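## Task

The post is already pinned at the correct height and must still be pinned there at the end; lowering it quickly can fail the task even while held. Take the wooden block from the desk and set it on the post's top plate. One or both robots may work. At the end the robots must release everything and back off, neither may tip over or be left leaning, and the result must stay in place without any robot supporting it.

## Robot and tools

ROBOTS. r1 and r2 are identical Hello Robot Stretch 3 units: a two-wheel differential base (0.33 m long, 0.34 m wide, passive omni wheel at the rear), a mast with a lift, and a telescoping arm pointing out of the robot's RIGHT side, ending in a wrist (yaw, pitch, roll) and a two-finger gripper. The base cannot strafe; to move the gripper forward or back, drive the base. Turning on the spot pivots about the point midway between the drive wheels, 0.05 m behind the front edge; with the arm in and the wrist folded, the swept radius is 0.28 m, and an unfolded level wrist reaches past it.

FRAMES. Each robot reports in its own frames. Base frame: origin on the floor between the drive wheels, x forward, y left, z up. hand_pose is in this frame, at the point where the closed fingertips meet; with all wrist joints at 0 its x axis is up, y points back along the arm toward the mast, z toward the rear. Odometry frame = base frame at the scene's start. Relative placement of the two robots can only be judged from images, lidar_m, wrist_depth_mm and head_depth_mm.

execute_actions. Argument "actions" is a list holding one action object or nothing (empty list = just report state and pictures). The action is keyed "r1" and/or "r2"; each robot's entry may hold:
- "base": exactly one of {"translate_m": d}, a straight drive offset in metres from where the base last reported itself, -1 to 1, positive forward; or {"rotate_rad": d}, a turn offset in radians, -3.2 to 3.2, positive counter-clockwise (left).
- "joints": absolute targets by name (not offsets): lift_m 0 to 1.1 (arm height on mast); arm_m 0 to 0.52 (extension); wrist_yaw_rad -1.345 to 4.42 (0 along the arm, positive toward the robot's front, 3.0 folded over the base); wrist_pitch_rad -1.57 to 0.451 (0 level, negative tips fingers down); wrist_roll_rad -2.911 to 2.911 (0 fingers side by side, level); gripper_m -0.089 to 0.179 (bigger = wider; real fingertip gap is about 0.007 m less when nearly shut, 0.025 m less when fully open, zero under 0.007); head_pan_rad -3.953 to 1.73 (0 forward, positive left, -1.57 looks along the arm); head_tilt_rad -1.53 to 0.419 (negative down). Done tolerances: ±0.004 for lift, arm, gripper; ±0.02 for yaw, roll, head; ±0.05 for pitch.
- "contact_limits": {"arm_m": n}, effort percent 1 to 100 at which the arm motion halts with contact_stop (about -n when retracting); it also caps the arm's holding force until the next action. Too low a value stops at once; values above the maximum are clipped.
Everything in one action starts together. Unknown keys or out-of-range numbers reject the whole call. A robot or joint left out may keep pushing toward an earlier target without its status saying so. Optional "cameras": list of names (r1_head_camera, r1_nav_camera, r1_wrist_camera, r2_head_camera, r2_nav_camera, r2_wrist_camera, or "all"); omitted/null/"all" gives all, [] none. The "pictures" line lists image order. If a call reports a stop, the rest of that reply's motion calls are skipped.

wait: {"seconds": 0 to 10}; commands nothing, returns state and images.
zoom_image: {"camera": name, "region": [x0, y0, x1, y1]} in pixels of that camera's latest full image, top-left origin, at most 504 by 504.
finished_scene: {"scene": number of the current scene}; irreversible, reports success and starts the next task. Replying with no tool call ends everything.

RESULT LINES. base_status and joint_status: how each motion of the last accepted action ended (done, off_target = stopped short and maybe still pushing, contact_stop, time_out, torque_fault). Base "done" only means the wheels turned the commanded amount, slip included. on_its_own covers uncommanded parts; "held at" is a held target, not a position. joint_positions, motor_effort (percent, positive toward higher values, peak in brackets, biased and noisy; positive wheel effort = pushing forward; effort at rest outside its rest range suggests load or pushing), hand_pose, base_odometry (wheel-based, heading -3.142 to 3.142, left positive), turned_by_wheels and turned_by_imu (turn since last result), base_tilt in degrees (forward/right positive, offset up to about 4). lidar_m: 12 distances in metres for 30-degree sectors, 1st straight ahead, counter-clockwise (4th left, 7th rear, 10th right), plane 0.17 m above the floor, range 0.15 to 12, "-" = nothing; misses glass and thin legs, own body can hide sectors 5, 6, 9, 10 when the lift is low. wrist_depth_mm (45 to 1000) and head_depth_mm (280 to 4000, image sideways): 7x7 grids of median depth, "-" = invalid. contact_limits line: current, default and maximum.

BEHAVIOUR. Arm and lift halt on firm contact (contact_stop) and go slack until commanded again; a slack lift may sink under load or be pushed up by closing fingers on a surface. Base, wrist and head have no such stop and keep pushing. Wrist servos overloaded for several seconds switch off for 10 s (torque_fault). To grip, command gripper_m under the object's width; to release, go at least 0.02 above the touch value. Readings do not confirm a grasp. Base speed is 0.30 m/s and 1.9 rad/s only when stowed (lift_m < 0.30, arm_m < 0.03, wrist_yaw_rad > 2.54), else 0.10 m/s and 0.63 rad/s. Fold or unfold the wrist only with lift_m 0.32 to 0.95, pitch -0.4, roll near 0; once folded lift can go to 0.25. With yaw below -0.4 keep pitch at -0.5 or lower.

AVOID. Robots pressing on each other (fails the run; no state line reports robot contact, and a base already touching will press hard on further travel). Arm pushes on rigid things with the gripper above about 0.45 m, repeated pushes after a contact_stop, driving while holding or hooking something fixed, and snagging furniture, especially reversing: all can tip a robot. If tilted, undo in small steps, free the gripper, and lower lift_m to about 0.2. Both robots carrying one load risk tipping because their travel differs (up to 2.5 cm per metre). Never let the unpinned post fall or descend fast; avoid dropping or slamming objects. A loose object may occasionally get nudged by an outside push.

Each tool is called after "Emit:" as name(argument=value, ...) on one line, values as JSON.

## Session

Emit:
execute_actions(actions=[])

Scene clock: 0.00 s.
r1.base_odometry: x=+0.000 y=+0.000 heading=+0.000 (m, m, rad; r1's odometry frame)
r1.turned_by_wheels: +0.000 (rad since the last result)
r1.turned_by_imu: +0.000 (rad since the last result)
r1.base_tilt: forward=+0.6 right=+0.2 (deg)
r1.lidar_m: 3.01 2.72 3.56 1.61 0.93 0.80 0.80 0.92 1.23 1.23 1.42 2.43
r1.head_depth_mm: 1825 2641 - - - 3600 2343 / 1808 2637 - - - 3602 2372 / 1822 2631 - - - 3627 2388 / 1793 2609 - - - 3650 2377 / 1719 2609 - - - 3654 2373 / 1703 2606 - - - 3685 2386 / 1780 2583 - - - 3692 2394
r1.base_status: not commanded
r1.joint_positions: lift_m=+0.513 arm_m=+0.002 wrist_yaw_rad=+2.841 wrist_pitch_rad=-0.555 wrist_roll_rad=-0.006 gripper_m=+0.037 head_pan_rad=-0.008 head_tilt_rad=-0.010
r1.joint_status: not commanded
r1.motor_effort: left_wheel=+0 right_wheel=+0 lift_m=+21 arm_m=+0 wrist_yaw_rad=+1 wrist_pitch_rad=+6 wrist_roll_rad=+0 gripper_m=+0 head_pan_rad=+0 head_tilt_rad=+1 (%)
r1.hand_pose: x=+0.0395 y=+0.0492 z=+0.4960 quat_wxyz=(+0.293, +0.699, +0.091, +0.646) (m; r1's base frame)
r1.wrist_depth_mm: - - - - - - - / - - - - - - - / - - - - - - - / 883 977 936 918 904 887 861 / 815 - 819 794 801 791 761 / 699 686 - 672 671 685 654 / 633 634 - 608 615 594 580
r2.base_odometry: x=+0.000 y=+0.000 heading=+0.000 (m, m, rad; r2's odometry frame)
r2.turned_by_wheels: +0.000 (rad since the last result)
r2.turned_by_imu: +0.000 (rad since the last result)
r2.base_tilt: forward=+0.0 right=+0.8 (deg)
r2.lidar_m: 1.97 1.59 1.57 1.71 2.63 2.73 2.72 3.23 3.17 1.16 2.65 4.04
r2.head_depth_mm: 1756 2543 3839 - - 3405 2258 / 1755 2558 3163 3164 3216 3119 2238 / 1757 2570 2712 2725 2764 2737 2227 / 1763 2311 2392 2373 2377 2355 2241 / 1768 2085 2096 2076 2096 2081 2022 / 1779 1868 1866 1881 1859 1868 1876 / 1665 1685 1693 1679 1696 1690 1697
r2.base_status: not commanded
r2.joint_positions: lift_m=+0.372 arm_m=+0.003 wrist_yaw_rad=+3.009 wrist_pitch_rad=-0.429 wrist_roll_rad=-0.019 gripper_m=+0.037 head_pan_rad=+0.011 head_tilt_rad=-0.012
r2.joint_status: not commanded
r2.motor_effort: left_wheel=+0 right_wheel=+0 lift_m=+22 arm_m=+0 wrist_yaw_rad=-1 wrist_pitch_rad=+5 wrist_roll_rad=+0 gripper_m=+0 head_pan_rad=+0 head_tilt_rad=+2 (%)
r2.hand_pose: x=+0.0081 y=+0.0731 z=+0.3823 quat_wxyz=(+0.195, +0.693, +0.107, +0.686) (m; r2's base frame)
r2.wrist_depth_mm: - - - - - - - / - - - - - - - / - - - - - - - / 851 855 850 866 862 885 883 / 680 691 - 705 725 705 707 / 577 586 - 589 588 607 588 / 498 514 - 535 499 517 517
pictures: r1_head_camera (sideways: a quarter turn clockwise sets it upright), r1_nav_camera (sideways: a quarter turn counterclockwise sets it upright), r1_wrist_camera, r2_head_camera (sideways: a quarter turn clockwise sets it upright), r2_nav_camera (sideways: a quarter turn counterclockwise sets it upright), r2_wrist_camera
Images, in order (width x height): r1_head_camera 896x504, r1_nav_camera 672x504, r1_wrist_camera 644x364, r2_head_camera 896x504, r2_nav_camera 672x504, r2_wrist_camera 644x364.

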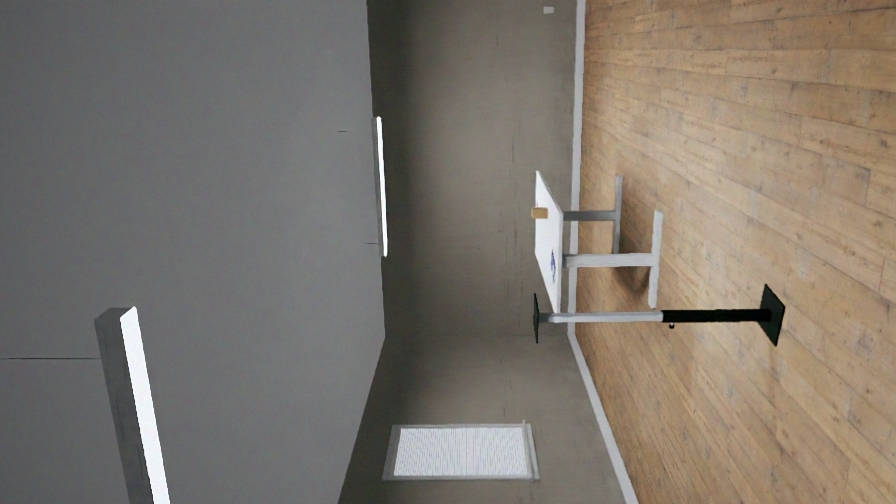

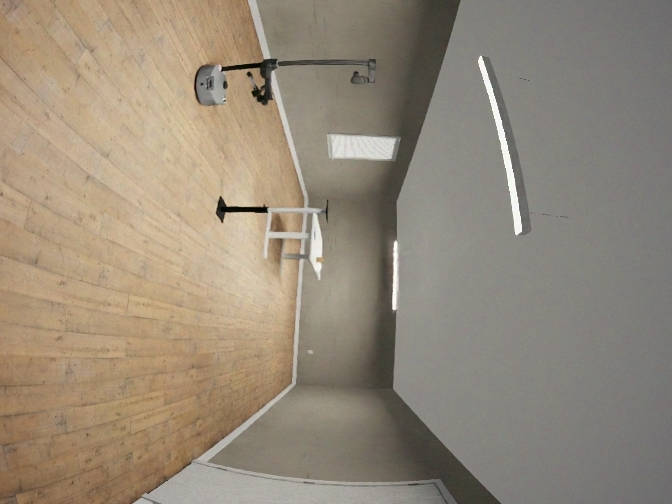

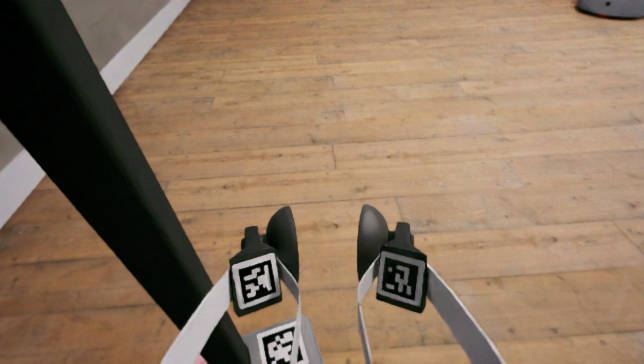

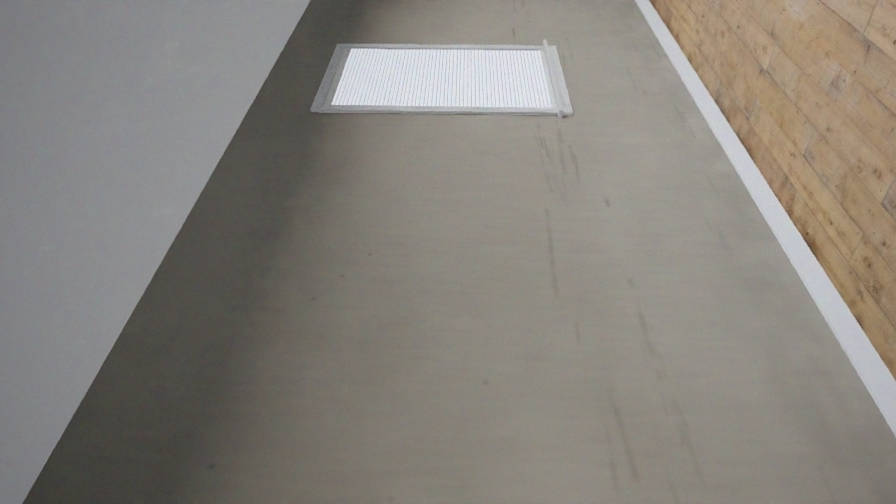

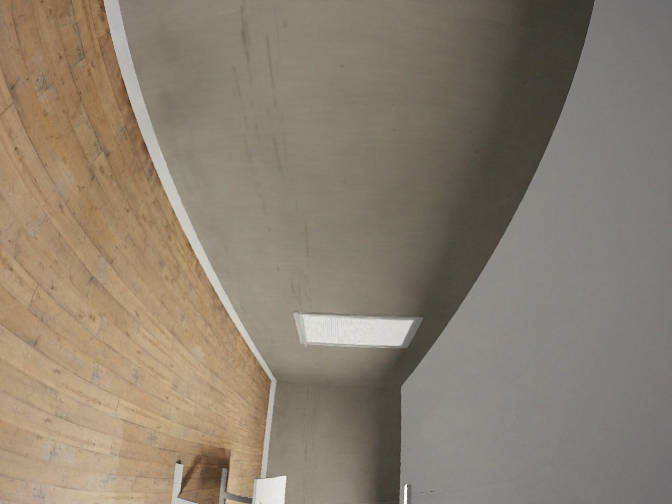

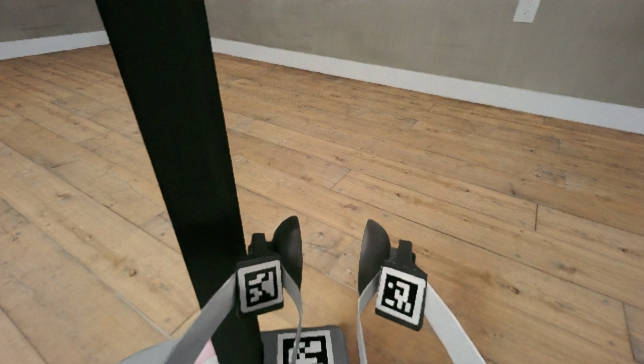

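Emit:
execute_actions(actions=[])

Scene clock: 17.27 s.
r1.base_odometry: x=+0.000 y=+0.000 heading=+0.000 (m, m, rad; r1's odometry frame)
r1.turned_by_wheels: +0.000 (rad since the last result)
r1.turned_by_imu: +0.000 (rad since the last result)
r1.base_tilt: forward=+0.6 right=+0.2 (deg)
r1.lidar_m: 3.03 2.74 3.54 1.61 0.92 0.80 0.80 0.93 1.23 1.23 1.42 2.43
r1.head_depth_mm: 1801 2620 - - - 3630 2343 / 1811 2618 - - - 3614 2355 / 1805 2653 - - - 3621 2380 / 1801 2619 - - - 3695 2378 / 1721 2603 - - - 3658 2394 / 1716 2594 - - - 3680 2399 / 1784 2586 - - - 3707 2368
r1.base_status: not commanded
r1.joint_positions: lift_m=+0.513 arm_m=+0.002 wrist_yaw_rad=+2.841 wrist_pitch_rad=-0.555 wrist_roll_rad=-0.006 gripper_m=+0.037 head_pan_rad=-0.008 head_tilt_rad=-0.010
r1.joint_status: not commanded
r1.motor_effort: left_wheel=+0 right_wheel=+0 lift_m=+21 arm_m=+0 wrist_yaw_rad=+0 wrist_pitch_rad=+6 wrist_roll_rad=+0 gripper_m=+0 head_pan_rad=+0 head_tilt_rad=+1 (%)
r1.hand_pose: x=+0.0395 y=+0.0492 z=+0.4960 quat_wxyz=(+0.293, +0.699, +0.091, +0.646) (m; r1's base frame)
r1.wrist_depth_mm: - - - - - - - / - - - - - - - / - - - - - - - / 896 972 937 906 937 910 911 / 825 - 807 795 794 759 769 / 705 693 - 678 662 675 656 / 610 616 - 607 593 589 592
r2.base_odometry: x=+0.000 y=+0.000 heading=+0.000 (m, m, rad; r2's odometry frame)
r2.turned_by_wheels: +0.000 (rad since the last result)
r2.turned_by_imu: -0.001 (rad since the last result)
r2.base_tilt: forward=+0.0 right=+0.7 (deg)
r2.lidar_m: 1.97 1.59 1.57 1.72 2.63 2.72 2.72 3.22 3.17 1.15 2.65 4.04
r2.head_depth_mm: 1748 2567 3822 - - 3399 2240 / 1758 2556 3210 3164 3274 3103 2253 / 1755 2578 2742 2736 2725 2726 2236 / 1759 2316 2372 2376 2346 2350 2239 / 1769 2097 2084 2083 2084 2099 2040 / 1770 1887 1870 1863 1859 1874 1879 / 1655 1692 1690 1688 1691 1694 1695
r2.base_status: not commanded
r2.joint_positions: lift_m=+0.372 arm_m=+0.003 wrist_yaw_rad=+3.009 wrist_pitch_rad=-0.429 wrist_roll_rad=-0.019 gripper_m=+0.037 head_pan_rad=+0.011 head_tilt_rad=-0.012
r2.joint_status: not commanded
r2.motor_effort: left_wheel=+0 right_wheel=+0 lift_m=+22 arm_m=+0 wrist_yaw_rad=+0 wrist_pitch_rad=+5 wrist_roll_rad=+0 gripper_m=+0 head_pan_rad=+0 head_tilt_rad=+2 (%)
r2.hand_pose: x=+0.0081 y=+0.0731 z=+0.3823 quat_wxyz=(+0.195, +0.693, +0.107, +0.686) (m; r2's base frame)
r2.wrist_depth_mm: - - - - - - - / - - - - - - - / - - - - - - - / 846 839 852 884 871 868 897 / 689 701 - 700 715 710 728 / 576 572 - 583 599 594 600 / 495 508 - 537 496 510 517
pictures: r1_head_camera (sideways: a quarter turn clockwise sets it upright), r1_nav_camera (sideways: a quarter turn counterclockwise sets it upright), r1_wrist_camera, r2_head_camera (sideways: a quarter turn clockwise sets it upright), r2_nav_camera (sideways: a quarter turn counterclockwise sets it upright), r2_wrist_camera
Images, in order (width x height): r1_head_camera 896x504, r1_nav_camera 672x504, r1_wrist_camera 644x364, r2_head_camera 896x504, r2_nav_camera 672x504, r2_wrist_camera 644x364.

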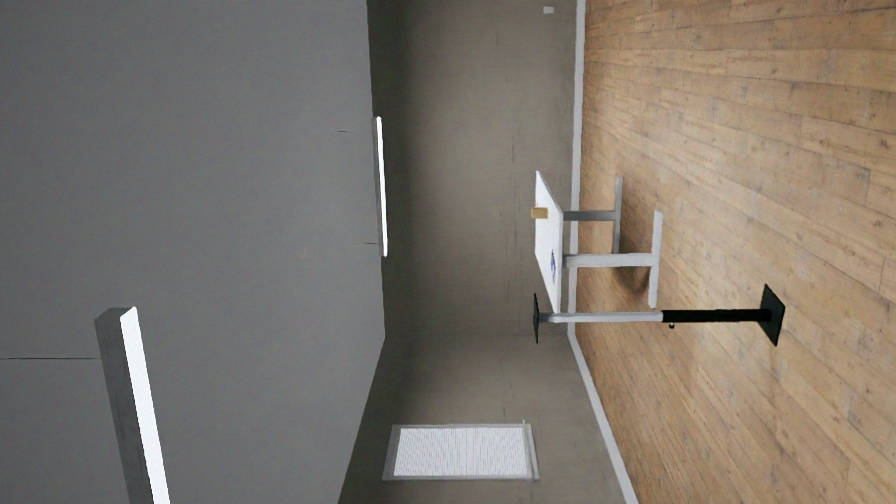

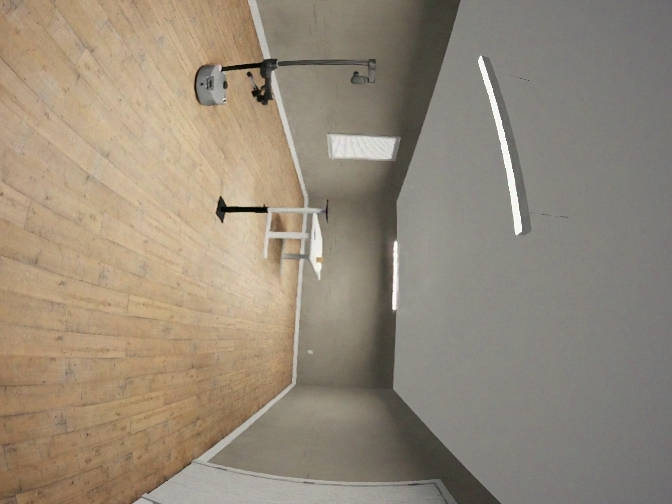

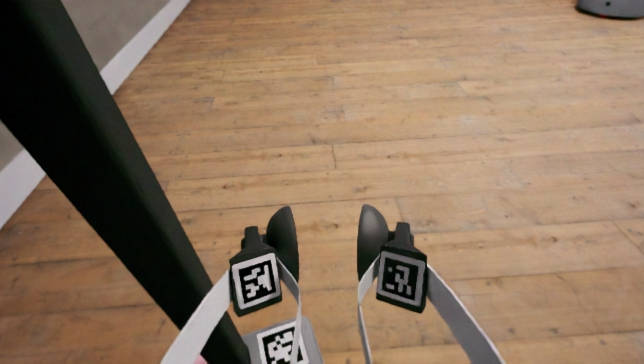

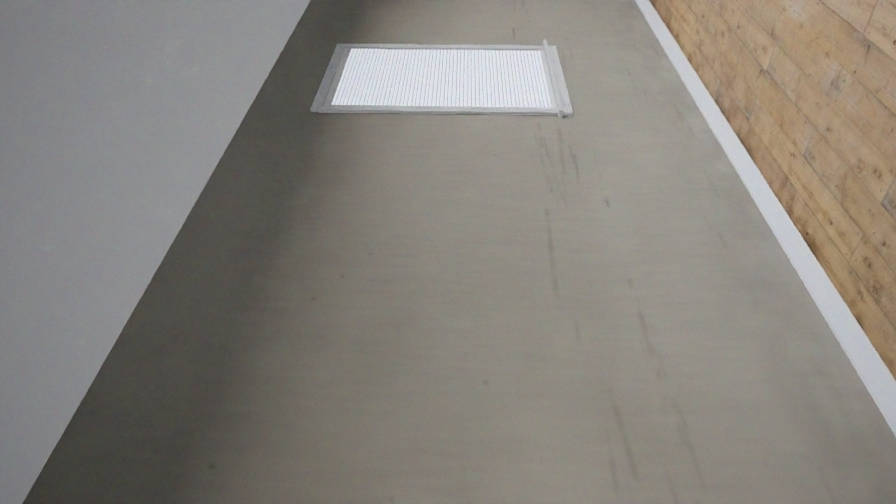

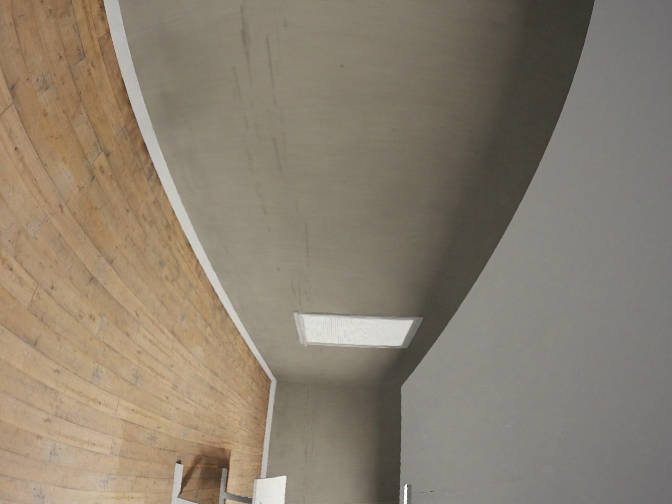

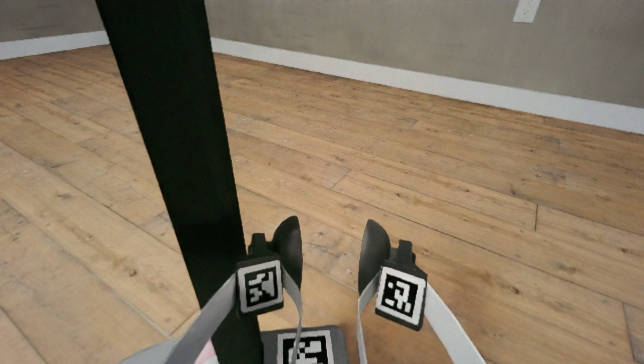

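Emit:
execute_actions(actions=[{"r2": {"joints": {"head_pan_rad": -1.15, "head_tilt_rad": -0.3, "lift_m": 0.27, "wrist_pitch_rad": -0.4}}}], cameras=["r2_head_camera", "r2_nav_camera"])

Scene clock: 23.33 s.
r1.base_odometry: x=+0.000 y=+0.000 heading=+0.000 (m, m, rad; r1's odometry frame)
r1.turned_by_wheels: +0.000 (rad since the last result)
r1.turned_by_imu: +0.000 (rad since the last result)
r1.base_tilt: forward=+0.6 right=+0.2 (deg)
r1.lidar_m: 3.03 2.74 3.55 1.61 0.93 0.80 0.80 0.93 1.23 1.22 1.42 2.42
r1.head_depth_mm: 1800 2666 - - - 3587 2362 / 1811 2618 - - - 3629 2364 / 1807 2666 - - - 3651 2361 / 1801 2588 - - - 3666 2363 / 1717 2599 - - - 3742 2376 / 1718 2600 - - - 3705 2367 / 1786 2574 - - - 3643 2412
r1.base_status: not commanded
r1.joint_positions: lift_m=+0.513 arm_m=+0.002 wrist_yaw_rad=+2.841 wrist_pitch_rad=-0.555 wrist_roll_rad=-0.006 gripper_m=+0.037 head_pan_rad=-0.008 head_tilt_rad=-0.010
r1.joint_status: not commanded
r1.motor_effort: left_wheel=+1(1) right_wheel=+0(0) lift_m=+21(21) arm_m=+0(0) wrist_yaw_rad=+0(0) wrist_pitch_rad=+6(6) wrist_roll_rad=+0(0) gripper_m=+0(0) head_pan_rad=+0(0) head_tilt_rad=+1(1) (%)
r1.hand_pose: x=+0.0395 y=+0.0492 z=+0.4960 quat_wxyz=(+0.293, +0.699, +0.091, +0.646) (m; r1's base frame)
r1.wrist_depth_mm: - - - - - - - / - - - - - - - / - - - - - - - / 867 930 937 919 890 872 893 / 802 - 812 766 773 765 749 / 698 705 - 682 683 672 671 / 613 629 - 599 612 599 608
r2.base_odometry: x=+0.000 y=+0.000 heading=+0.000 (m, m, rad; r2's odometry frame)
r2.turned_by_wheels: +0.000 (rad since the last result)
r2.turned_by_imu: -0.001 (rad since the last result)
r2.base_tilt: forward=+0.0 right=+0.7 (deg)
r2.lidar_m: 1.97 1.59 1.57 1.71 2.64 2.73 2.73 3.22 3.17 1.15 2.64 4.03
r2.head_depth_mm: 3362 - - - 2657 2000 1549 / 3373 - - - 2821 1907 1433 / 3338 - - - 2828 1982 1524 / 3391 - - - 2779 1986 1525 / 3435 - - - 2804 1977 1530 / 3369 - - 3041 2633 1975 1540 / 3228 - - 3671 2768 1974 1532
r2.base_status: not commanded
r2.joint_positions: lift_m=+0.270 arm_m=+0.003 wrist_yaw_rad=+3.009 wrist_pitch_rad=-0.420 wrist_roll_rad=-0.019 gripper_m=+0.037 head_pan_rad=-1.143 head_tilt_rad=-0.296
r2.joint_status: all done
r2.motor_effort: left_wheel=+0(1) right_wheel=+0(0) lift_m=+17(22) arm_m=+0(0) wrist_yaw_rad=-1(1) wrist_pitch_rad=+7(8) wrist_roll_rad=+0(0) gripper_m=-1(1) head_pan_rad=-2(29) head_tilt_rad=-3(31) (%)
r2.hand_pose: x=+0.0083 y=+0.0742 z=+0.2824 quat_wxyz=(+0.192, +0.693, +0.104, +0.687) (m; r2's base frame)
r2.wrist_depth_mm: - - - - - - - / - - - - - - - / 892 922 919 928 938 946 - / 676 697 689 698 720 717 727 / 555 560 - 568 579 581 589 / 470 491 - - 484 487 492 / - - - - 396 418 420
pictures: r2_head_camera (sideways: a quarter turn clockwise sets it upright), r2_nav_camera (sideways: a quarter turn counterclockwise sets it upright)
Images, in order (width x height): r2_head_camera 896x504, r2_nav_camera 672x504.

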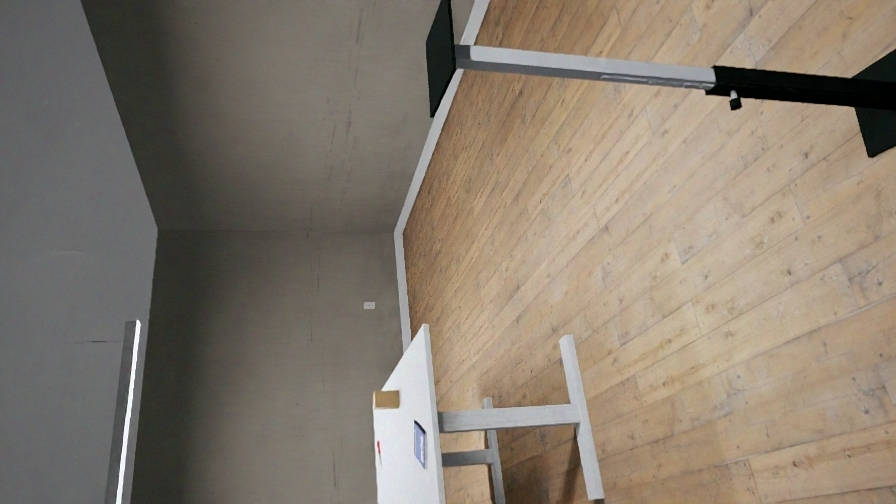

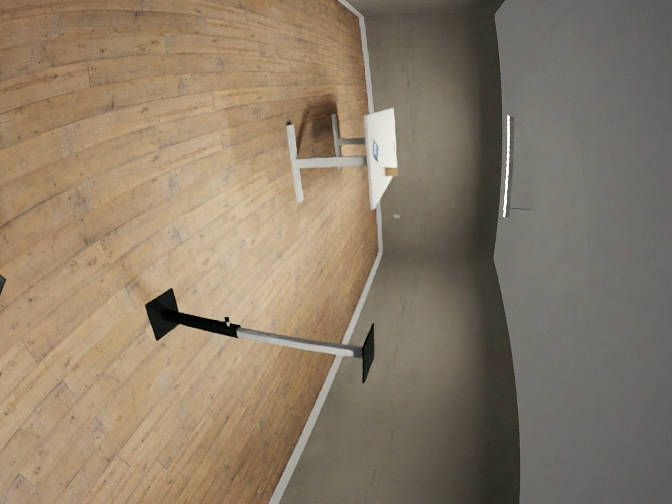

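Emit:
zoom_image(camera="r2_head_camera", region=[340, 300, 640, 504])

Emit:
zoom_image(camera="r2_nav_camera", region=[260, 80, 440, 240])

Region (340, 300, 640, 504) of r2_head_camera's 896x504 image, scaled by 1.680, with more detail than that image has; it fills the top 343 rows of this view, and the rest is white.

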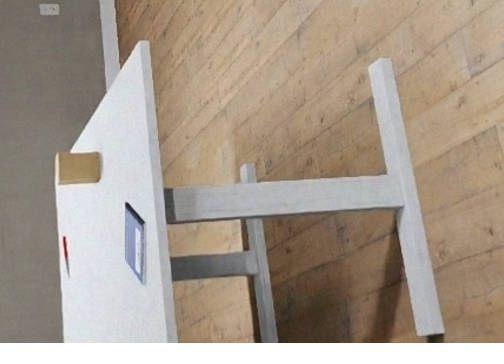

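Region (260, 80, 440, 240) of r2_nav_camera's 672x504 image, scaled by 2.800, with more detail than that image has.

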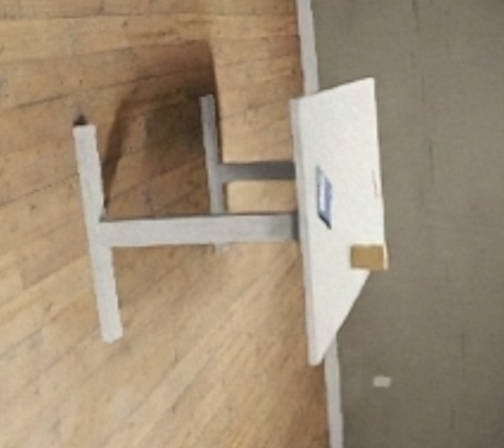

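Emit:
execute_actions(actions=[{"r2": {"base": {"rotate_rad": -0.98}, "joints": {"head_pan_rad": 0.0, "head_tilt_rad": -0.45}}}], cameras=["r2_head_camera", "r2_nav_camera"])

Scene clock: 145.43 s.
r1.base_odometry: x=+0.000 y=+0.000 heading=+0.000 (m, m, rad; r1's odometry frame)
r1.turned_by_wheels: +0.000 (rad since the last result)
r1.turned_by_imu: +0.000 (rad since the last result)
r1.base_tilt: forward=+0.6 right=+0.2 (deg)
r1.lidar_m: 3.00 2.73 3.55 1.61 0.92 0.80 0.80 0.92 1.23 1.23 1.42 2.42
r1.head_depth_mm: 1814 2632 - - - 3627 2357 / 1810 2650 - - - 3626 2366 / 1817 2633 - - - 3613 2360 / 1800 2626 - - - 3668 2378 / 1714 2620 - - - 3644 2374 / 1720 2615 - - - 3667 2393 / 1781 2578 - - - 3692 2398
r1.base_status: not commanded
r1.joint_positions: lift_m=+0.513 arm_m=+0.002 wrist_yaw_rad=+2.841 wrist_pitch_rad=-0.555 wrist_roll_rad=-0.006 gripper_m=+0.037 head_pan_rad=-0.008 head_tilt_rad=-0.010
r1.joint_status: not commanded
r1.motor_effort: left_wheel=+0(0) right_wheel=+0(0) lift_m=+21(21) arm_m=+0(0) wrist_yaw_rad=+0(0) wrist_pitch_rad=+6(6) wrist_roll_rad=+0(0) gripper_m=+0(0) head_pan_rad=+0(0) head_tilt_rad=+1(2) (%)
r1.hand_pose: x=+0.0395 y=+0.0492 z=+0.4960 quat_wxyz=(+0.293, +0.699, +0.091, +0.646) (m; r1's base frame)
r1.wrist_depth_mm: - - - - - - - / - - - - - - - / - - - - - - - / 909 970 903 931 906 898 869 / 821 - 806 795 796 767 756 / 703 685 - 685 688 671 669 / 616 624 - 593 600 596 611
r2.base_odometry: x=+0.000 y=+0.000 heading=-0.980 (m, m, rad; r2's odometry frame)
r2.turned_by_wheels: -0.980 (rad since the last result)
r2.turned_by_imu: -0.990 (rad since the last result)
r2.base_tilt: forward=+0.1 right=+0.8 (deg)
r2.lidar_m: 2.64 3.45 1.87 1.57 1.57 1.77 2.74 2.74 2.73 3.17 3.17 1.16
r2.head_depth_mm: - - - 3161 2172 1563 1343 / - - - 3192 2181 1667 1346 / - - - 3169 2194 1665 1345 / - - - 3159 2174 1670 1347 / - - 3031 2807 2165 1679 1346 / - - - 3180 2186 1662 1343 / - - - 3132 2175 1662 1348
r2.base_status: done
r2.joint_positions: lift_m=+0.270 arm_m=+0.003 wrist_yaw_rad=+3.009 wrist_pitch_rad=-0.420 wrist_roll_rad=-0.019 gripper_m=+0.037 head_pan_rad=-0.007 head_tilt_rad=-0.445
r2.joint_status: all done
r2.motor_effort: left_wheel=+2(10) right_wheel=-1(6) lift_m=+17(18) arm_m=+0(1) wrist_yaw_rad=-1(1) wrist_pitch_rad=+8(8) wrist_roll_rad=+0(0) gripper_m=+1(0) head_pan_rad=+2(26) head_tilt_rad=-4(21) (%)
r2.hand_pose: x=+0.0083 y=+0.0742 z=+0.2824 quat_wxyz=(+0.192, +0.693, +0.104, +0.687) (m; r2's base frame)
r2.wrist_depth_mm: - - - - - - - / - - - - - - - / 892 901 931 935 940 985 - / 685 694 699 701 703 720 734 / 558 555 - 572 582 578 584 / 471 481 - - 481 486 479 / - - - - 402 414 418
pictures: r2_head_camera (sideways: a quarter turn clockwise sets it upright), r2_nav_camera (sideways: a quarter turn counterclockwise sets it upright)
Images, in order (width x height): r2_head_camera 896x504, r2_nav_camera 672x504.

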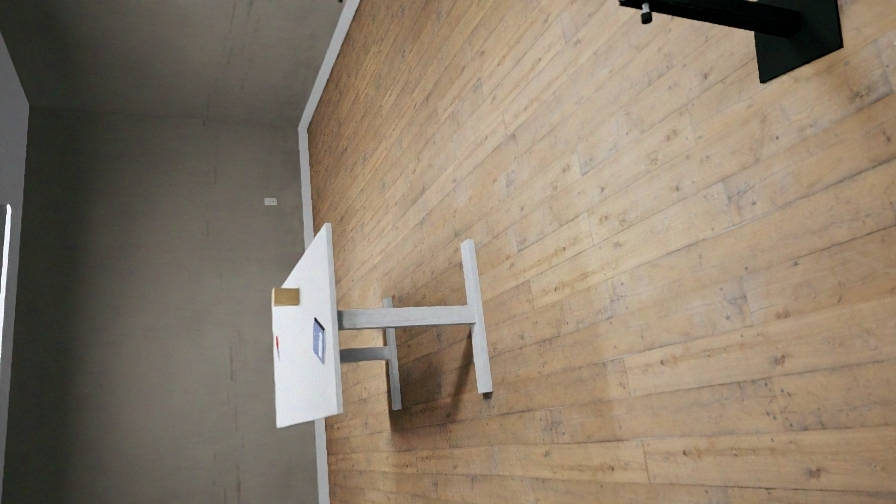

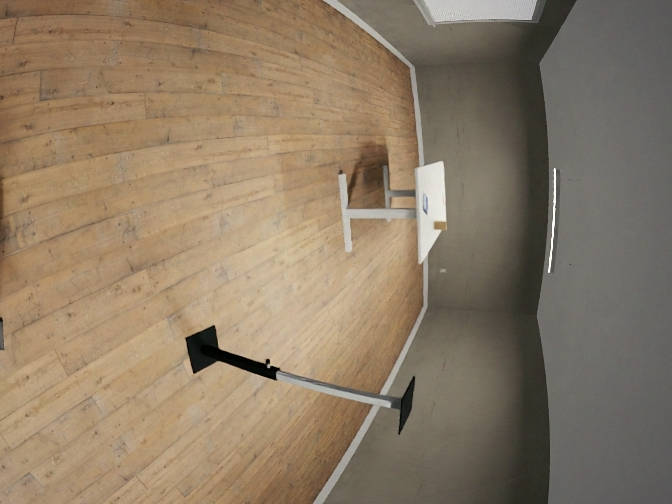

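Emit:
execute_actions(actions=[{"r2": {"base": {"translate_m": 1.0}}}], cameras=["r2_head_camera"])

Emit:
execute_actions(actions=[{"r2": {"base": {"translate_m": 0.7}, "joints": {"head_tilt_rad": -0.6}}}], cameras=["r2_head_camera", "r2_nav_camera"])

Scene clock: 160.80 s.
r1.base_odometry: x=+0.000 y=+0.000 heading=+0.000 (m, m, rad; r1's odometry frame)
r1.turned_by_wheels: +0.000 (rad since the last result)
r1.turned_by_imu: +0.000 (rad since the last result)
r1.base_tilt: forward=+0.6 right=+0.2 (deg)
r1.lidar_m: 3.02 3.32 3.54 1.61 0.93 0.80 0.80 0.92 1.23 1.23 1.42 2.43
r1.head_depth_mm: 1824 2638 - - - 3637 2363 / 1813 2640 - - - 3616 2359 / 1803 2632 - - - 3639 2370 / 1797 2608 - - - 3684 2370 / 1721 2609 - - - 3661 2359 / 1717 2600 - - - 3129 2394 / 1784 2610 - - - 3207 2391
r1.base_status: not commanded
r1.joint_positions: lift_m=+0.513 arm_m=+0.002 wrist_yaw_rad=+2.841 wrist_pitch_rad=-0.555 wrist_roll_rad=-0.006 gripper_m=+0.037 head_pan_rad=-0.008 head_tilt_rad=-0.010
r1.joint_status: not commanded
r1.motor_effort: left_wheel=+0(1) right_wheel=+0(0) lift_m=+21(21) arm_m=+0(0) wrist_yaw_rad=+0(1) wrist_pitch_rad=+5(6) wrist_roll_rad=+0(0) gripper_m=+0(0) head_pan_rad=+1(0) head_tilt_rad=+2(1) (%)
r1.hand_pose: x=+0.0395 y=+0.0492 z=+0.4960 quat_wxyz=(+0.293, +0.699, +0.091, +0.646) (m; r1's base frame)
r1.wrist_depth_mm: - - - - - - - / - - - - - - - / - - - - - - - / 887 953 958 915 939 902 864 / 821 - 815 793 791 795 760 / 701 685 - 671 670 664 654 / 616 624 - 602 596 590 600
r2.base_odometry: x=+0.557 y=-0.830 heading=-0.980 (m, m, rad; r2's odometry frame)
r2.turned_by_wheels: +0.000 (rad since the last result)
r2.turned_by_imu: +0.001 (rad since the last result)
r2.base_tilt: forward=+0.0 right=+0.8 (deg)
r2.lidar_m: 1.66 4.07 2.23 1.88 1.87 2.12 3.51 3.34 3.28 0.49 2.89 3.27
r2.head_depth_mm: - - - 3198 2180 1668 1355 / - - - 3166 2182 1665 1349 / - - - 3188 2177 1671 1348 / - - - 2794 2171 1671 1347 / - - 2633 2649 1948 1651 1347 / - - 2600 1767 2172 1652 1352 / - - - 2644 2163 1655 1354
r2.base_status: done
r2.joint_positions: lift_m=+0.270 arm_m=+0.003 wrist_yaw_rad=+3.009 wrist_pitch_rad=-0.420 wrist_roll_rad=-0.019 gripper_m=+0.037 head_pan_rad=-0.007 head_tilt_rad=-0.446
r2.joint_status: not commanded
r2.motor_effort: left_wheel=+2(10) right_wheel=-1(4) lift_m=+17(18) arm_m=-1(0) wrist_yaw_rad=+0(0) wrist_pitch_rad=+8(8) wrist_roll_rad=+0(0) gripper_m=+1(0) head_pan_rad=+3(2) head_tilt_rad=-3(4) (%)
r2.hand_pose: x=+0.0083 y=+0.0742 z=+0.2824 quat_wxyz=(+0.192, +0.693, +0.103, +0.687) (m; r2's base frame)
r2.wrist_depth_mm: - - - - - - - / - - - - - - - / 901 884 925 926 935 957 - / 676 685 705 708 717 723 734 / 565 573 - 576 586 581 580 / 471 483 - - 486 482 485 / - - - - 399 414 420
pictures: r2_head_camera (sideways: a quarter turn clockwise sets it upright)
Images, in order (width x height): r2_head_camera 896x504.

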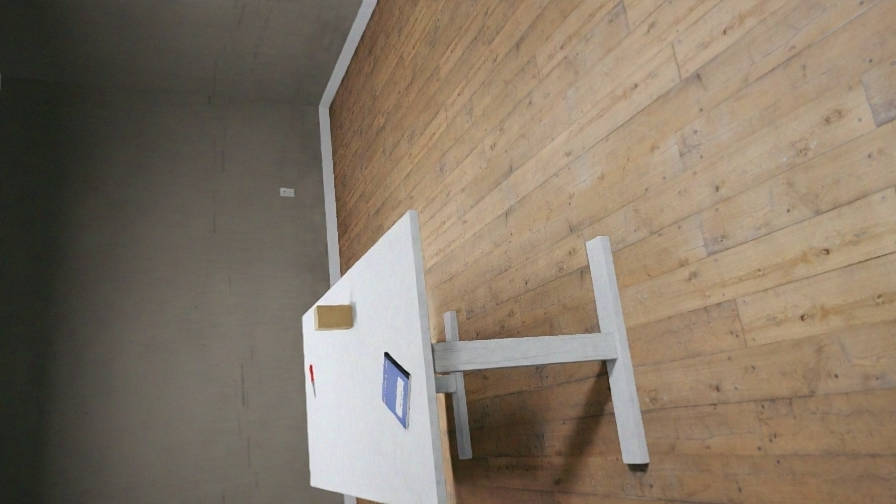

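Scene clock: 164.83 s.
r1.base_odometry: x=+0.000 y=+0.000 heading=+0.000 (m, m, rad; r1's odometry frame)
r1.turned_by_wheels: +0.000 (rad since the last result)
r1.turned_by_imu: +0.000 (rad since the last result)
r1.base_tilt: forward=+0.6 right=+0.3 (deg)
r1.lidar_m: 3.01 4.10 3.54 1.61 0.93 0.80 0.80 0.93 1.23 1.23 1.42 2.43
r1.head_depth_mm: 1816 2638 - - - 3628 2351 / 1813 2617 - - - 3625 2375 / 1805 2628 - - - 3642 2353 / 1792 2624 - - - 3653 2386 / 1724 2634 - - - 3407 2398 / 1713 2610 - - - 3680 2388 / 1792 2584 - - - 3698 2395
r1.base_status: not commanded
r1.joint_positions: lift_m=+0.513 arm_m=+0.002 wrist_yaw_rad=+2.841 wrist_pitch_rad=-0.555 wrist_roll_rad=-0.006 gripper_m=+0.037 head_pan_rad=-0.008 head_tilt_rad=-0.010
r1.joint_status: not commanded
r1.motor_effort: left_wheel=+0(0) right_wheel=+0(0) lift_m=+21(21) arm_m=+0(0) wrist_yaw_rad=+0(0) wrist_pitch_rad=+6(6) wrist_roll_rad=+0(0) gripper_m=+0(0) head_pan_rad=+0(0) head_tilt_rad=+1(1) (%)
r1.hand_pose: x=+0.0395 y=+0.0492 z=+0.4960 quat_wxyz=(+0.293, +0.699, +0.091, +0.646) (m; r1's base frame)
r1.wrist_depth_mm: - - - - - - - / - - - - - - - / - - - - - - - / 897 960 914 924 901 927 903 / 814 - 815 795 813 766 774 / 707 687 - 664 671 675 663 / 614 616 - 604 598 600 599
r2.base_odometry: x=+0.947 y=-1.412 heading=-0.980 (m, m, rad; r2's odometry frame)
r2.turned_by_wheels: +0.000 (rad since the last result)
r2.turned_by_imu: +0.001 (rad since the last result)
r2.base_tilt: forward=+0.0 right=+0.7 (deg)
r2.lidar_m: 4.40 0.99 2.47 2.09 2.09 2.35 3.92 0.78 3.18 2.69 2.67 3.02
r2.head_depth_mm: - - 3491 2372 1811 1464 1224 / - - 3448 2385 1807 1459 1228 / - - 3448 2274 1818 1462 1228 / 3740 - 3485 1173 1814 1467 1230 / 3661 - 1489 1117 1815 1429 1224 / 3572 3841 1563 1112 1260 1385 1228 / 3466 3728 1561 1057 1821 1458 1230
r2.base_status: done
r2.joint_positions: lift_m=+0.270 arm_m=+0.003 wrist_yaw_rad=+3.009 wrist_pitch_rad=-0.420 wrist_roll_rad=-0.019 gripper_m=+0.037 head_pan_rad=-0.007 head_tilt_rad=-0.593
r2.joint_status: all done
r2.motor_effort: left_wheel=+2(10) right_wheel=-1(3) lift_m=+18(18) arm_m=+0(0) wrist_yaw_rad=-1(1) wrist_pitch_rad=+7(7) wrist_roll_rad=+0(0) gripper_m=+0(0) head_pan_rad=+2(2) head_tilt_rad=-5(24) (%)
r2.hand_pose: x=+0.0083 y=+0.0742 z=+0.2825 quat_wxyz=(+0.192, +0.693, +0.103, +0.687) (m; r2's base frame)
r2.wrist_depth_mm: - - - - - - - / - - - - - - - / 907 905 917 958 961 956 - / 687 688 693 710 720 717 727 / 555 564 - 568 578 575 585 / 471 487 - - 482 481 488 / - - - - 400 413 419
pictures: r2_head_camera (sideways: a quarter turn clockwise sets it upright), r2_nav_camera (sideways: a quarter turn counterclockwise sets it upright)
Images, in order (width x height): r2_head_camera 896x504, r2_nav_camera 672x504.

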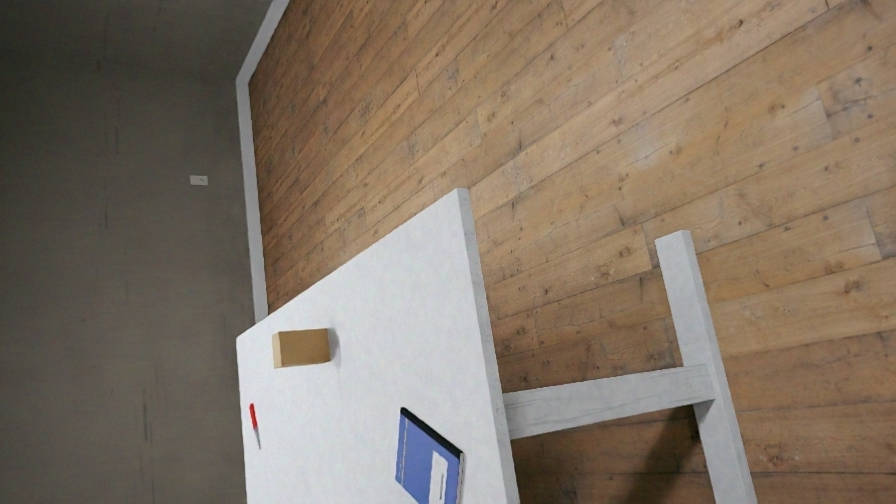

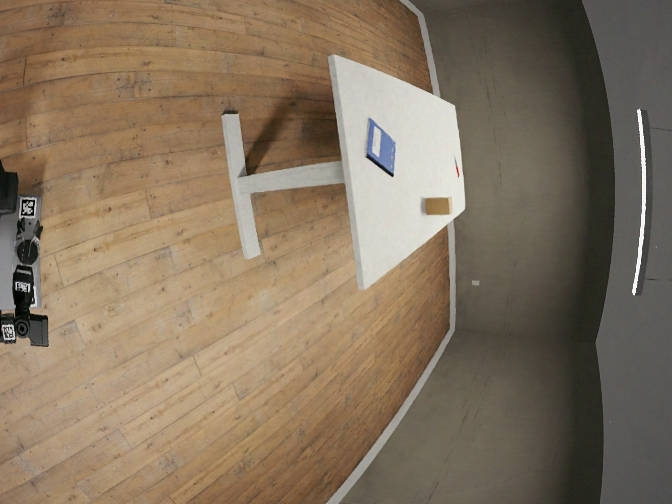

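Emit:
zoom_image(camera="r2_head_camera", region=[250, 300, 370, 400])

Region (250, 300, 370, 400) of r2_head_camera's 896x504 image, scaled by 4.200, with more detail than that image has.

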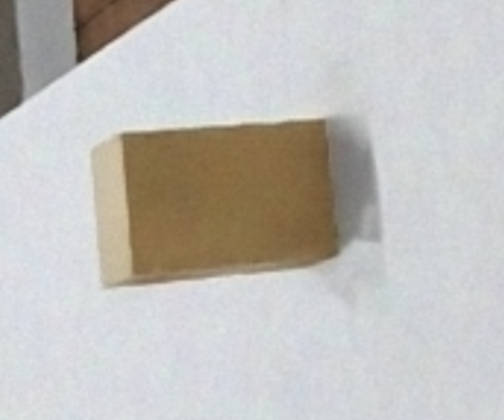

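Emit:
execute_actions(actions=[{"r2": {"base": {"translate_m": 0.70}, "joints": {"lift_m": 0.74, "head_tilt_rad": -0.9}}}], cameras=["r2_head_camera", "r2_nav_camera"])

Scene clock: 293.03 s.
r1.base_odometry: x=+0.000 y=+0.000 heading=+0.000 (m, m, rad; r1's odometry frame)
r1.turned_by_wheels: +0.000 (rad since the last result)
r1.turned_by_imu: -0.001 (rad since the last result)
r1.base_tilt: forward=+0.7 right=+0.3 (deg)
r1.lidar_m: 3.03 4.09 3.54 1.61 0.93 0.80 0.80 0.93 1.23 1.23 1.42 2.43
r1.head_depth_mm: 1803 2651 - - - 3554 2362 / 1813 2645 - - - 3634 2356 / 1813 2641 - - - 3667 2357 / 1787 2629 - - - 3614 2377 / 1726 2623 - - - 3715 2388 / 1706 2589 - - - 3689 2390 / 1787 2576 - - - 3658 2392
r1.base_status: not commanded
r1.joint_positions: lift_m=+0.513 arm_m=+0.002 wrist_yaw_rad=+2.841 wrist_pitch_rad=-0.555 wrist_roll_rad=-0.006 gripper_m=+0.037 head_pan_rad=-0.008 head_tilt_rad=-0.010
r1.joint_status: not commanded
r1.motor_effort: left_wheel=+0(1) right_wheel=+0(0) lift_m=+21(21) arm_m=+0(0) wrist_yaw_rad=+0(0) wrist_pitch_rad=+6(6) wrist_roll_rad=+0(0) gripper_m=+0(0) head_pan_rad=+0(1) head_tilt_rad=+1(1) (%)
r1.hand_pose: x=+0.0395 y=+0.0492 z=+0.4960 quat_wxyz=(+0.293, +0.699, +0.091, +0.646) (m; r1's base frame)
r1.wrist_depth_mm: - - - - - - - / - - - - - - - / - - - - - - - / 914 977 932 923 932 890 904 / 833 - 806 815 780 794 753 / 705 690 - 682 680 671 660 / 611 614 - 604 603 599 583
r2.base_odometry: x=+1.338 y=-1.993 heading=-0.980 (m, m, rad; r2's odometry frame)
r2.turned_by_wheels: +0.000 (rad since the last result)
r2.turned_by_imu: -0.001 (rad since the last result)
r2.base_tilt: forward=+0.1 right=+0.7 (deg)
r2.lidar_m: 3.76 0.37 0.36 2.29 2.29 2.60 4.33 1.40 2.93 2.48 2.47 2.79
r2.head_depth_mm: 3376 2520 2004 1661 1409 1239 1101 / 3407 2512 2021 1664 1418 1235 1102 / 3292 2521 2022 1670 1366 566 1100 / 3238 2564 2024 735 627 557 1102 / 3166 2458 892 738 628 547 1090 / 3052 1133 878 738 630 547 1058 / 2986 1133 897 739 629 547 986
r2.base_status: done
r2.joint_positions: lift_m=+0.740 arm_m=+0.003 wrist_yaw_rad=+3.009 wrist_pitch_rad=-0.420 wrist_roll_rad=-0.019 gripper_m=+0.037 head_pan_rad=-0.007 head_tilt_rad=-0.890
r2.joint_status: all done
r2.motor_effort: left_wheel=+1(10) right_wheel=-1(3) lift_m=+27(29) arm_m=+0(0) wrist_yaw_rad=+0(0) wrist_pitch_rad=+7(7) wrist_roll_rad=+0(0) gripper_m=+0(0) head_pan_rad=+2(2) head_tilt_rad=-7(33) (%)
r2.hand_pose: x=+0.0083 y=+0.0743 z=+0.7521 quat_wxyz=(+0.192, +0.693, +0.103, +0.687) (m; r2's base frame)
r2.wrist_depth_mm: - - - - - - - / - - - - 549 560 574 / - - - - 393 373 378 / - - - - - 281 285 / - - - - - 429 224 / - - - - 524 - 204 / 865 872 - 855 749 901 853
pictures: r2_head_camera (sideways: a quarter turn clockwise sets it upright), r2_nav_camera (sideways: a quarter turn counterclockwise sets it upright)
Images, in order (width x height): r2_head_camera 896x504, r2_nav_camera 672x504.

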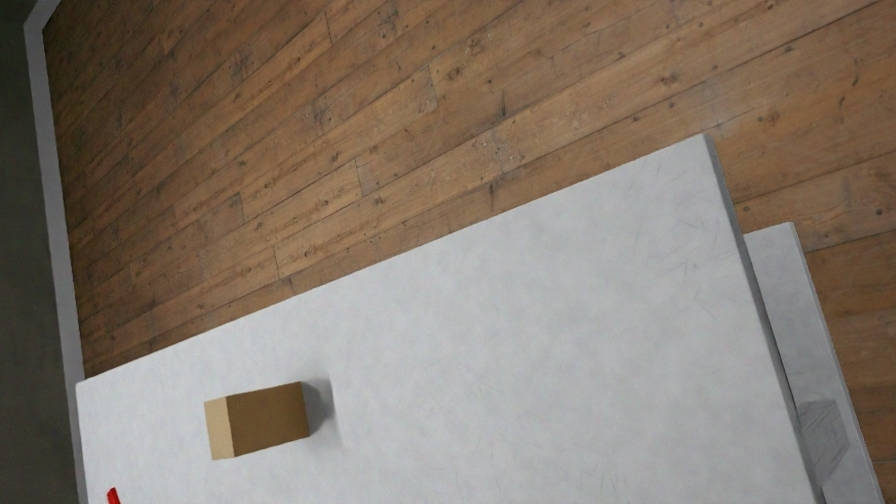

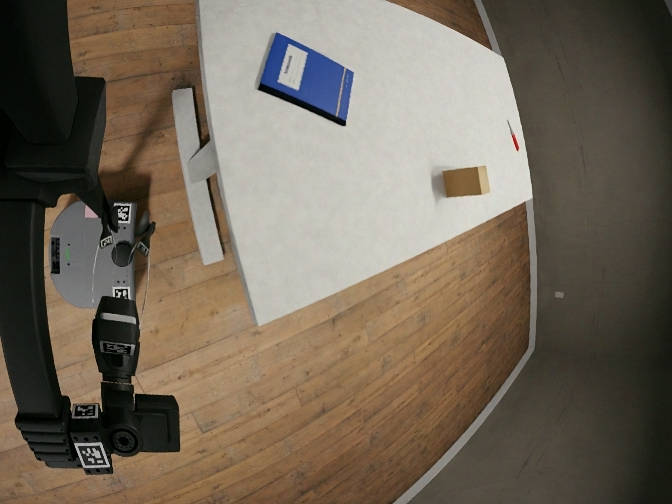

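Emit:
zoom_image(camera="r2_head_camera", region=[190, 360, 350, 480])

Region (190, 360, 350, 480) of r2_head_camera's 896x504 image, scaled by 3.150, with more detail than that image has; it fills the top 378 rows of this view, and the rest is white.

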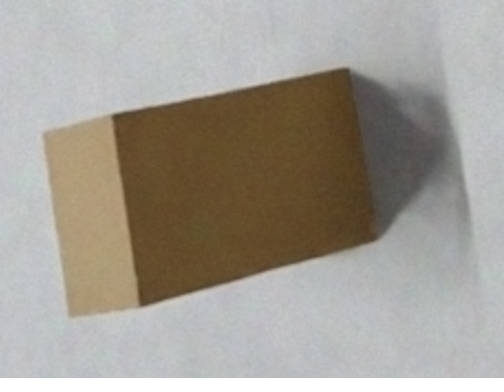

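Emit:
execute_actions(actions=[{"r2": {"base": {"rotate_rad": 1.85}, "joints": {"wrist_yaw_rad": 0.0, "arm_m": 0.37, "gripper_m": 0.15, "wrist_roll_rad": 0.0, "head_pan_rad": -1.57, "head_tilt_rad": -0.7}}}], cameras=["r2_head_camera", "r2_wrist_camera"])

Scene clock: 396.27 s.
r1.base_odometry: x=+0.000 y=+0.000 heading=+0.000 (m, m, rad; r1's odometry frame)
r1.turned_by_wheels: +0.000 (rad since the last result)
r1.turned_by_imu: +0.000 (rad since the last result)
r1.base_tilt: forward=+0.6 right=+0.3 (deg)
r1.lidar_m: 3.01 4.10 3.55 1.61 0.93 0.80 0.80 0.93 1.23 1.23 1.42 2.43
r1.head_depth_mm: 1810 2642 - - - 3582 2353 / 1808 2653 - - - 3646 2355 / 1798 2623 - - - 3624 2373 / 1791 2604 - - - 3661 2378 / 1709 2605 - - - 3717 2377 / 1718 2597 - - - 3679 2366 / 1771 2610 - - - 3719 2404
r1.base_status: not commanded
r1.joint_positions: lift_m=+0.513 arm_m=+0.002 wrist_yaw_rad=+2.841 wrist_pitch_rad=-0.555 wrist_roll_rad=-0.006 gripper_m=+0.037 head_pan_rad=-0.008 head_tilt_rad=-0.010
r1.joint_status: not commanded
r1.motor_effort: left_wheel=+0(1) right_wheel=+0(0) lift_m=+21(21) arm_m=+0(0) wrist_yaw_rad=+1(1) wrist_pitch_rad=+5(6) wrist_roll_rad=+0(0) gripper_m=+0(1) head_pan_rad=+0(0) head_tilt_rad=+1(1) (%)
r1.hand_pose: x=+0.0395 y=+0.0492 z=+0.4960 quat_wxyz=(+0.293, +0.699, +0.091, +0.646) (m; r1's base frame)
r1.wrist_depth_mm: - - - - - - - / - - - - - - - / - - - - - - - / 903 972 927 902 915 899 900 / 793 - 825 776 818 755 766 / 703 681 - 678 680 675 668 / 615 622 - 600 606 591 592
r2.base_odometry: x=+1.338 y=-1.993 heading=+0.870 (m, m, rad; r2's odometry frame)
r2.turned_by_wheels: +1.850 (rad since the last result)
r2.turned_by_imu: +1.870 (rad since the last result)
r2.base_tilt: forward=+0.0 right=+0.8 (deg)
r2.lidar_m: 2.29 2.37 3.17 1.40 3.60 2.59 2.47 2.55 3.42 1.57 0.37 2.40
r2.head_depth_mm: 3136 3395 2738 2019 1663 - - / 3102 3413 2682 2224 704 602 517 / 3119 3397 1210 - 713 601 516 / 3123 3377 1210 940 725 602 516 / 3142 3406 1214 908 726 604 517 / 3102 3425 1218 910 724 602 517 / 3151 3346 1210 907 716 603 518
r2.base_status: done
r2.joint_positions: lift_m=+0.740 arm_m=+0.370 wrist_yaw_rad=+0.001 wrist_pitch_rad=-0.420 wrist_roll_rad=-0.007 gripper_m=+0.150 head_pan_rad=-1.563 head_tilt_rad=-0.705
r2.joint_status: all done
r2.motor_effort: left_wheel=-3(7) right_wheel=+2(6) lift_m=+27(26) arm_m=+3(1) wrist_yaw_rad=-1(3) wrist_pitch_rad=+7(7) wrist_roll_rad=+4(6) gripper_m=+0(88) head_pan_rad=-3(29) head_tilt_rad=+2(20) (%)
r2.hand_pose: x=-0.0213 y=-0.7388 z=+0.7521 quat_wxyz=(+0.694, +0.148, -0.689, -0.147) (m; r2's base frame)
r2.wrist_depth_mm: - - - 896 - - - / 516 528 444 221 - - - / 352 352 317 243 366 - - / 267 270 259 259 274 - - / 216 225 217 218 220 - - / 181 - 181 182 183 - - / - 155 156 157 157 154 872
pictures: r2_head_camera (sideways: a quarter turn clockwise sets it upright), r2_wrist_camera
Images, in order (width x height): r2_head_camera 896x504, r2_wrist_camera 644x364.

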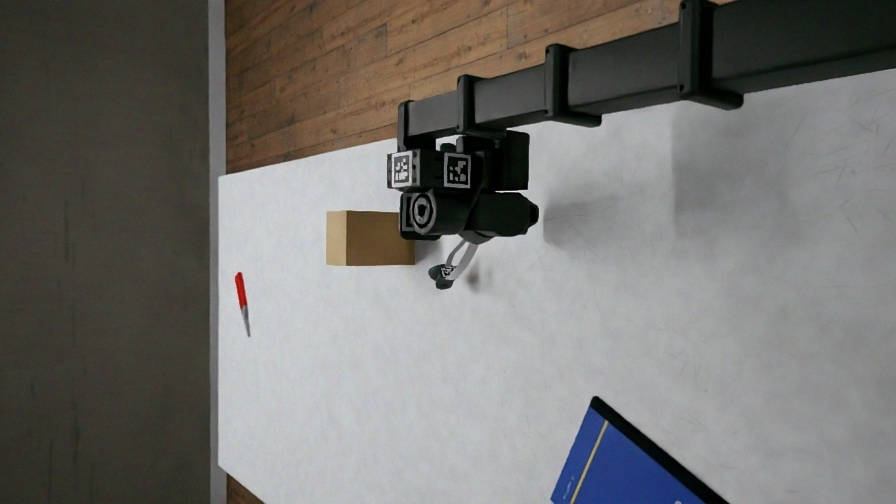

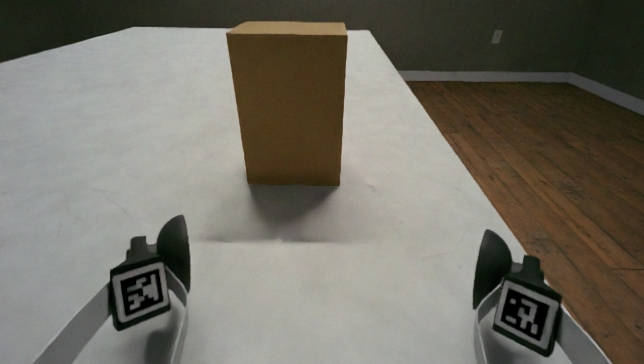

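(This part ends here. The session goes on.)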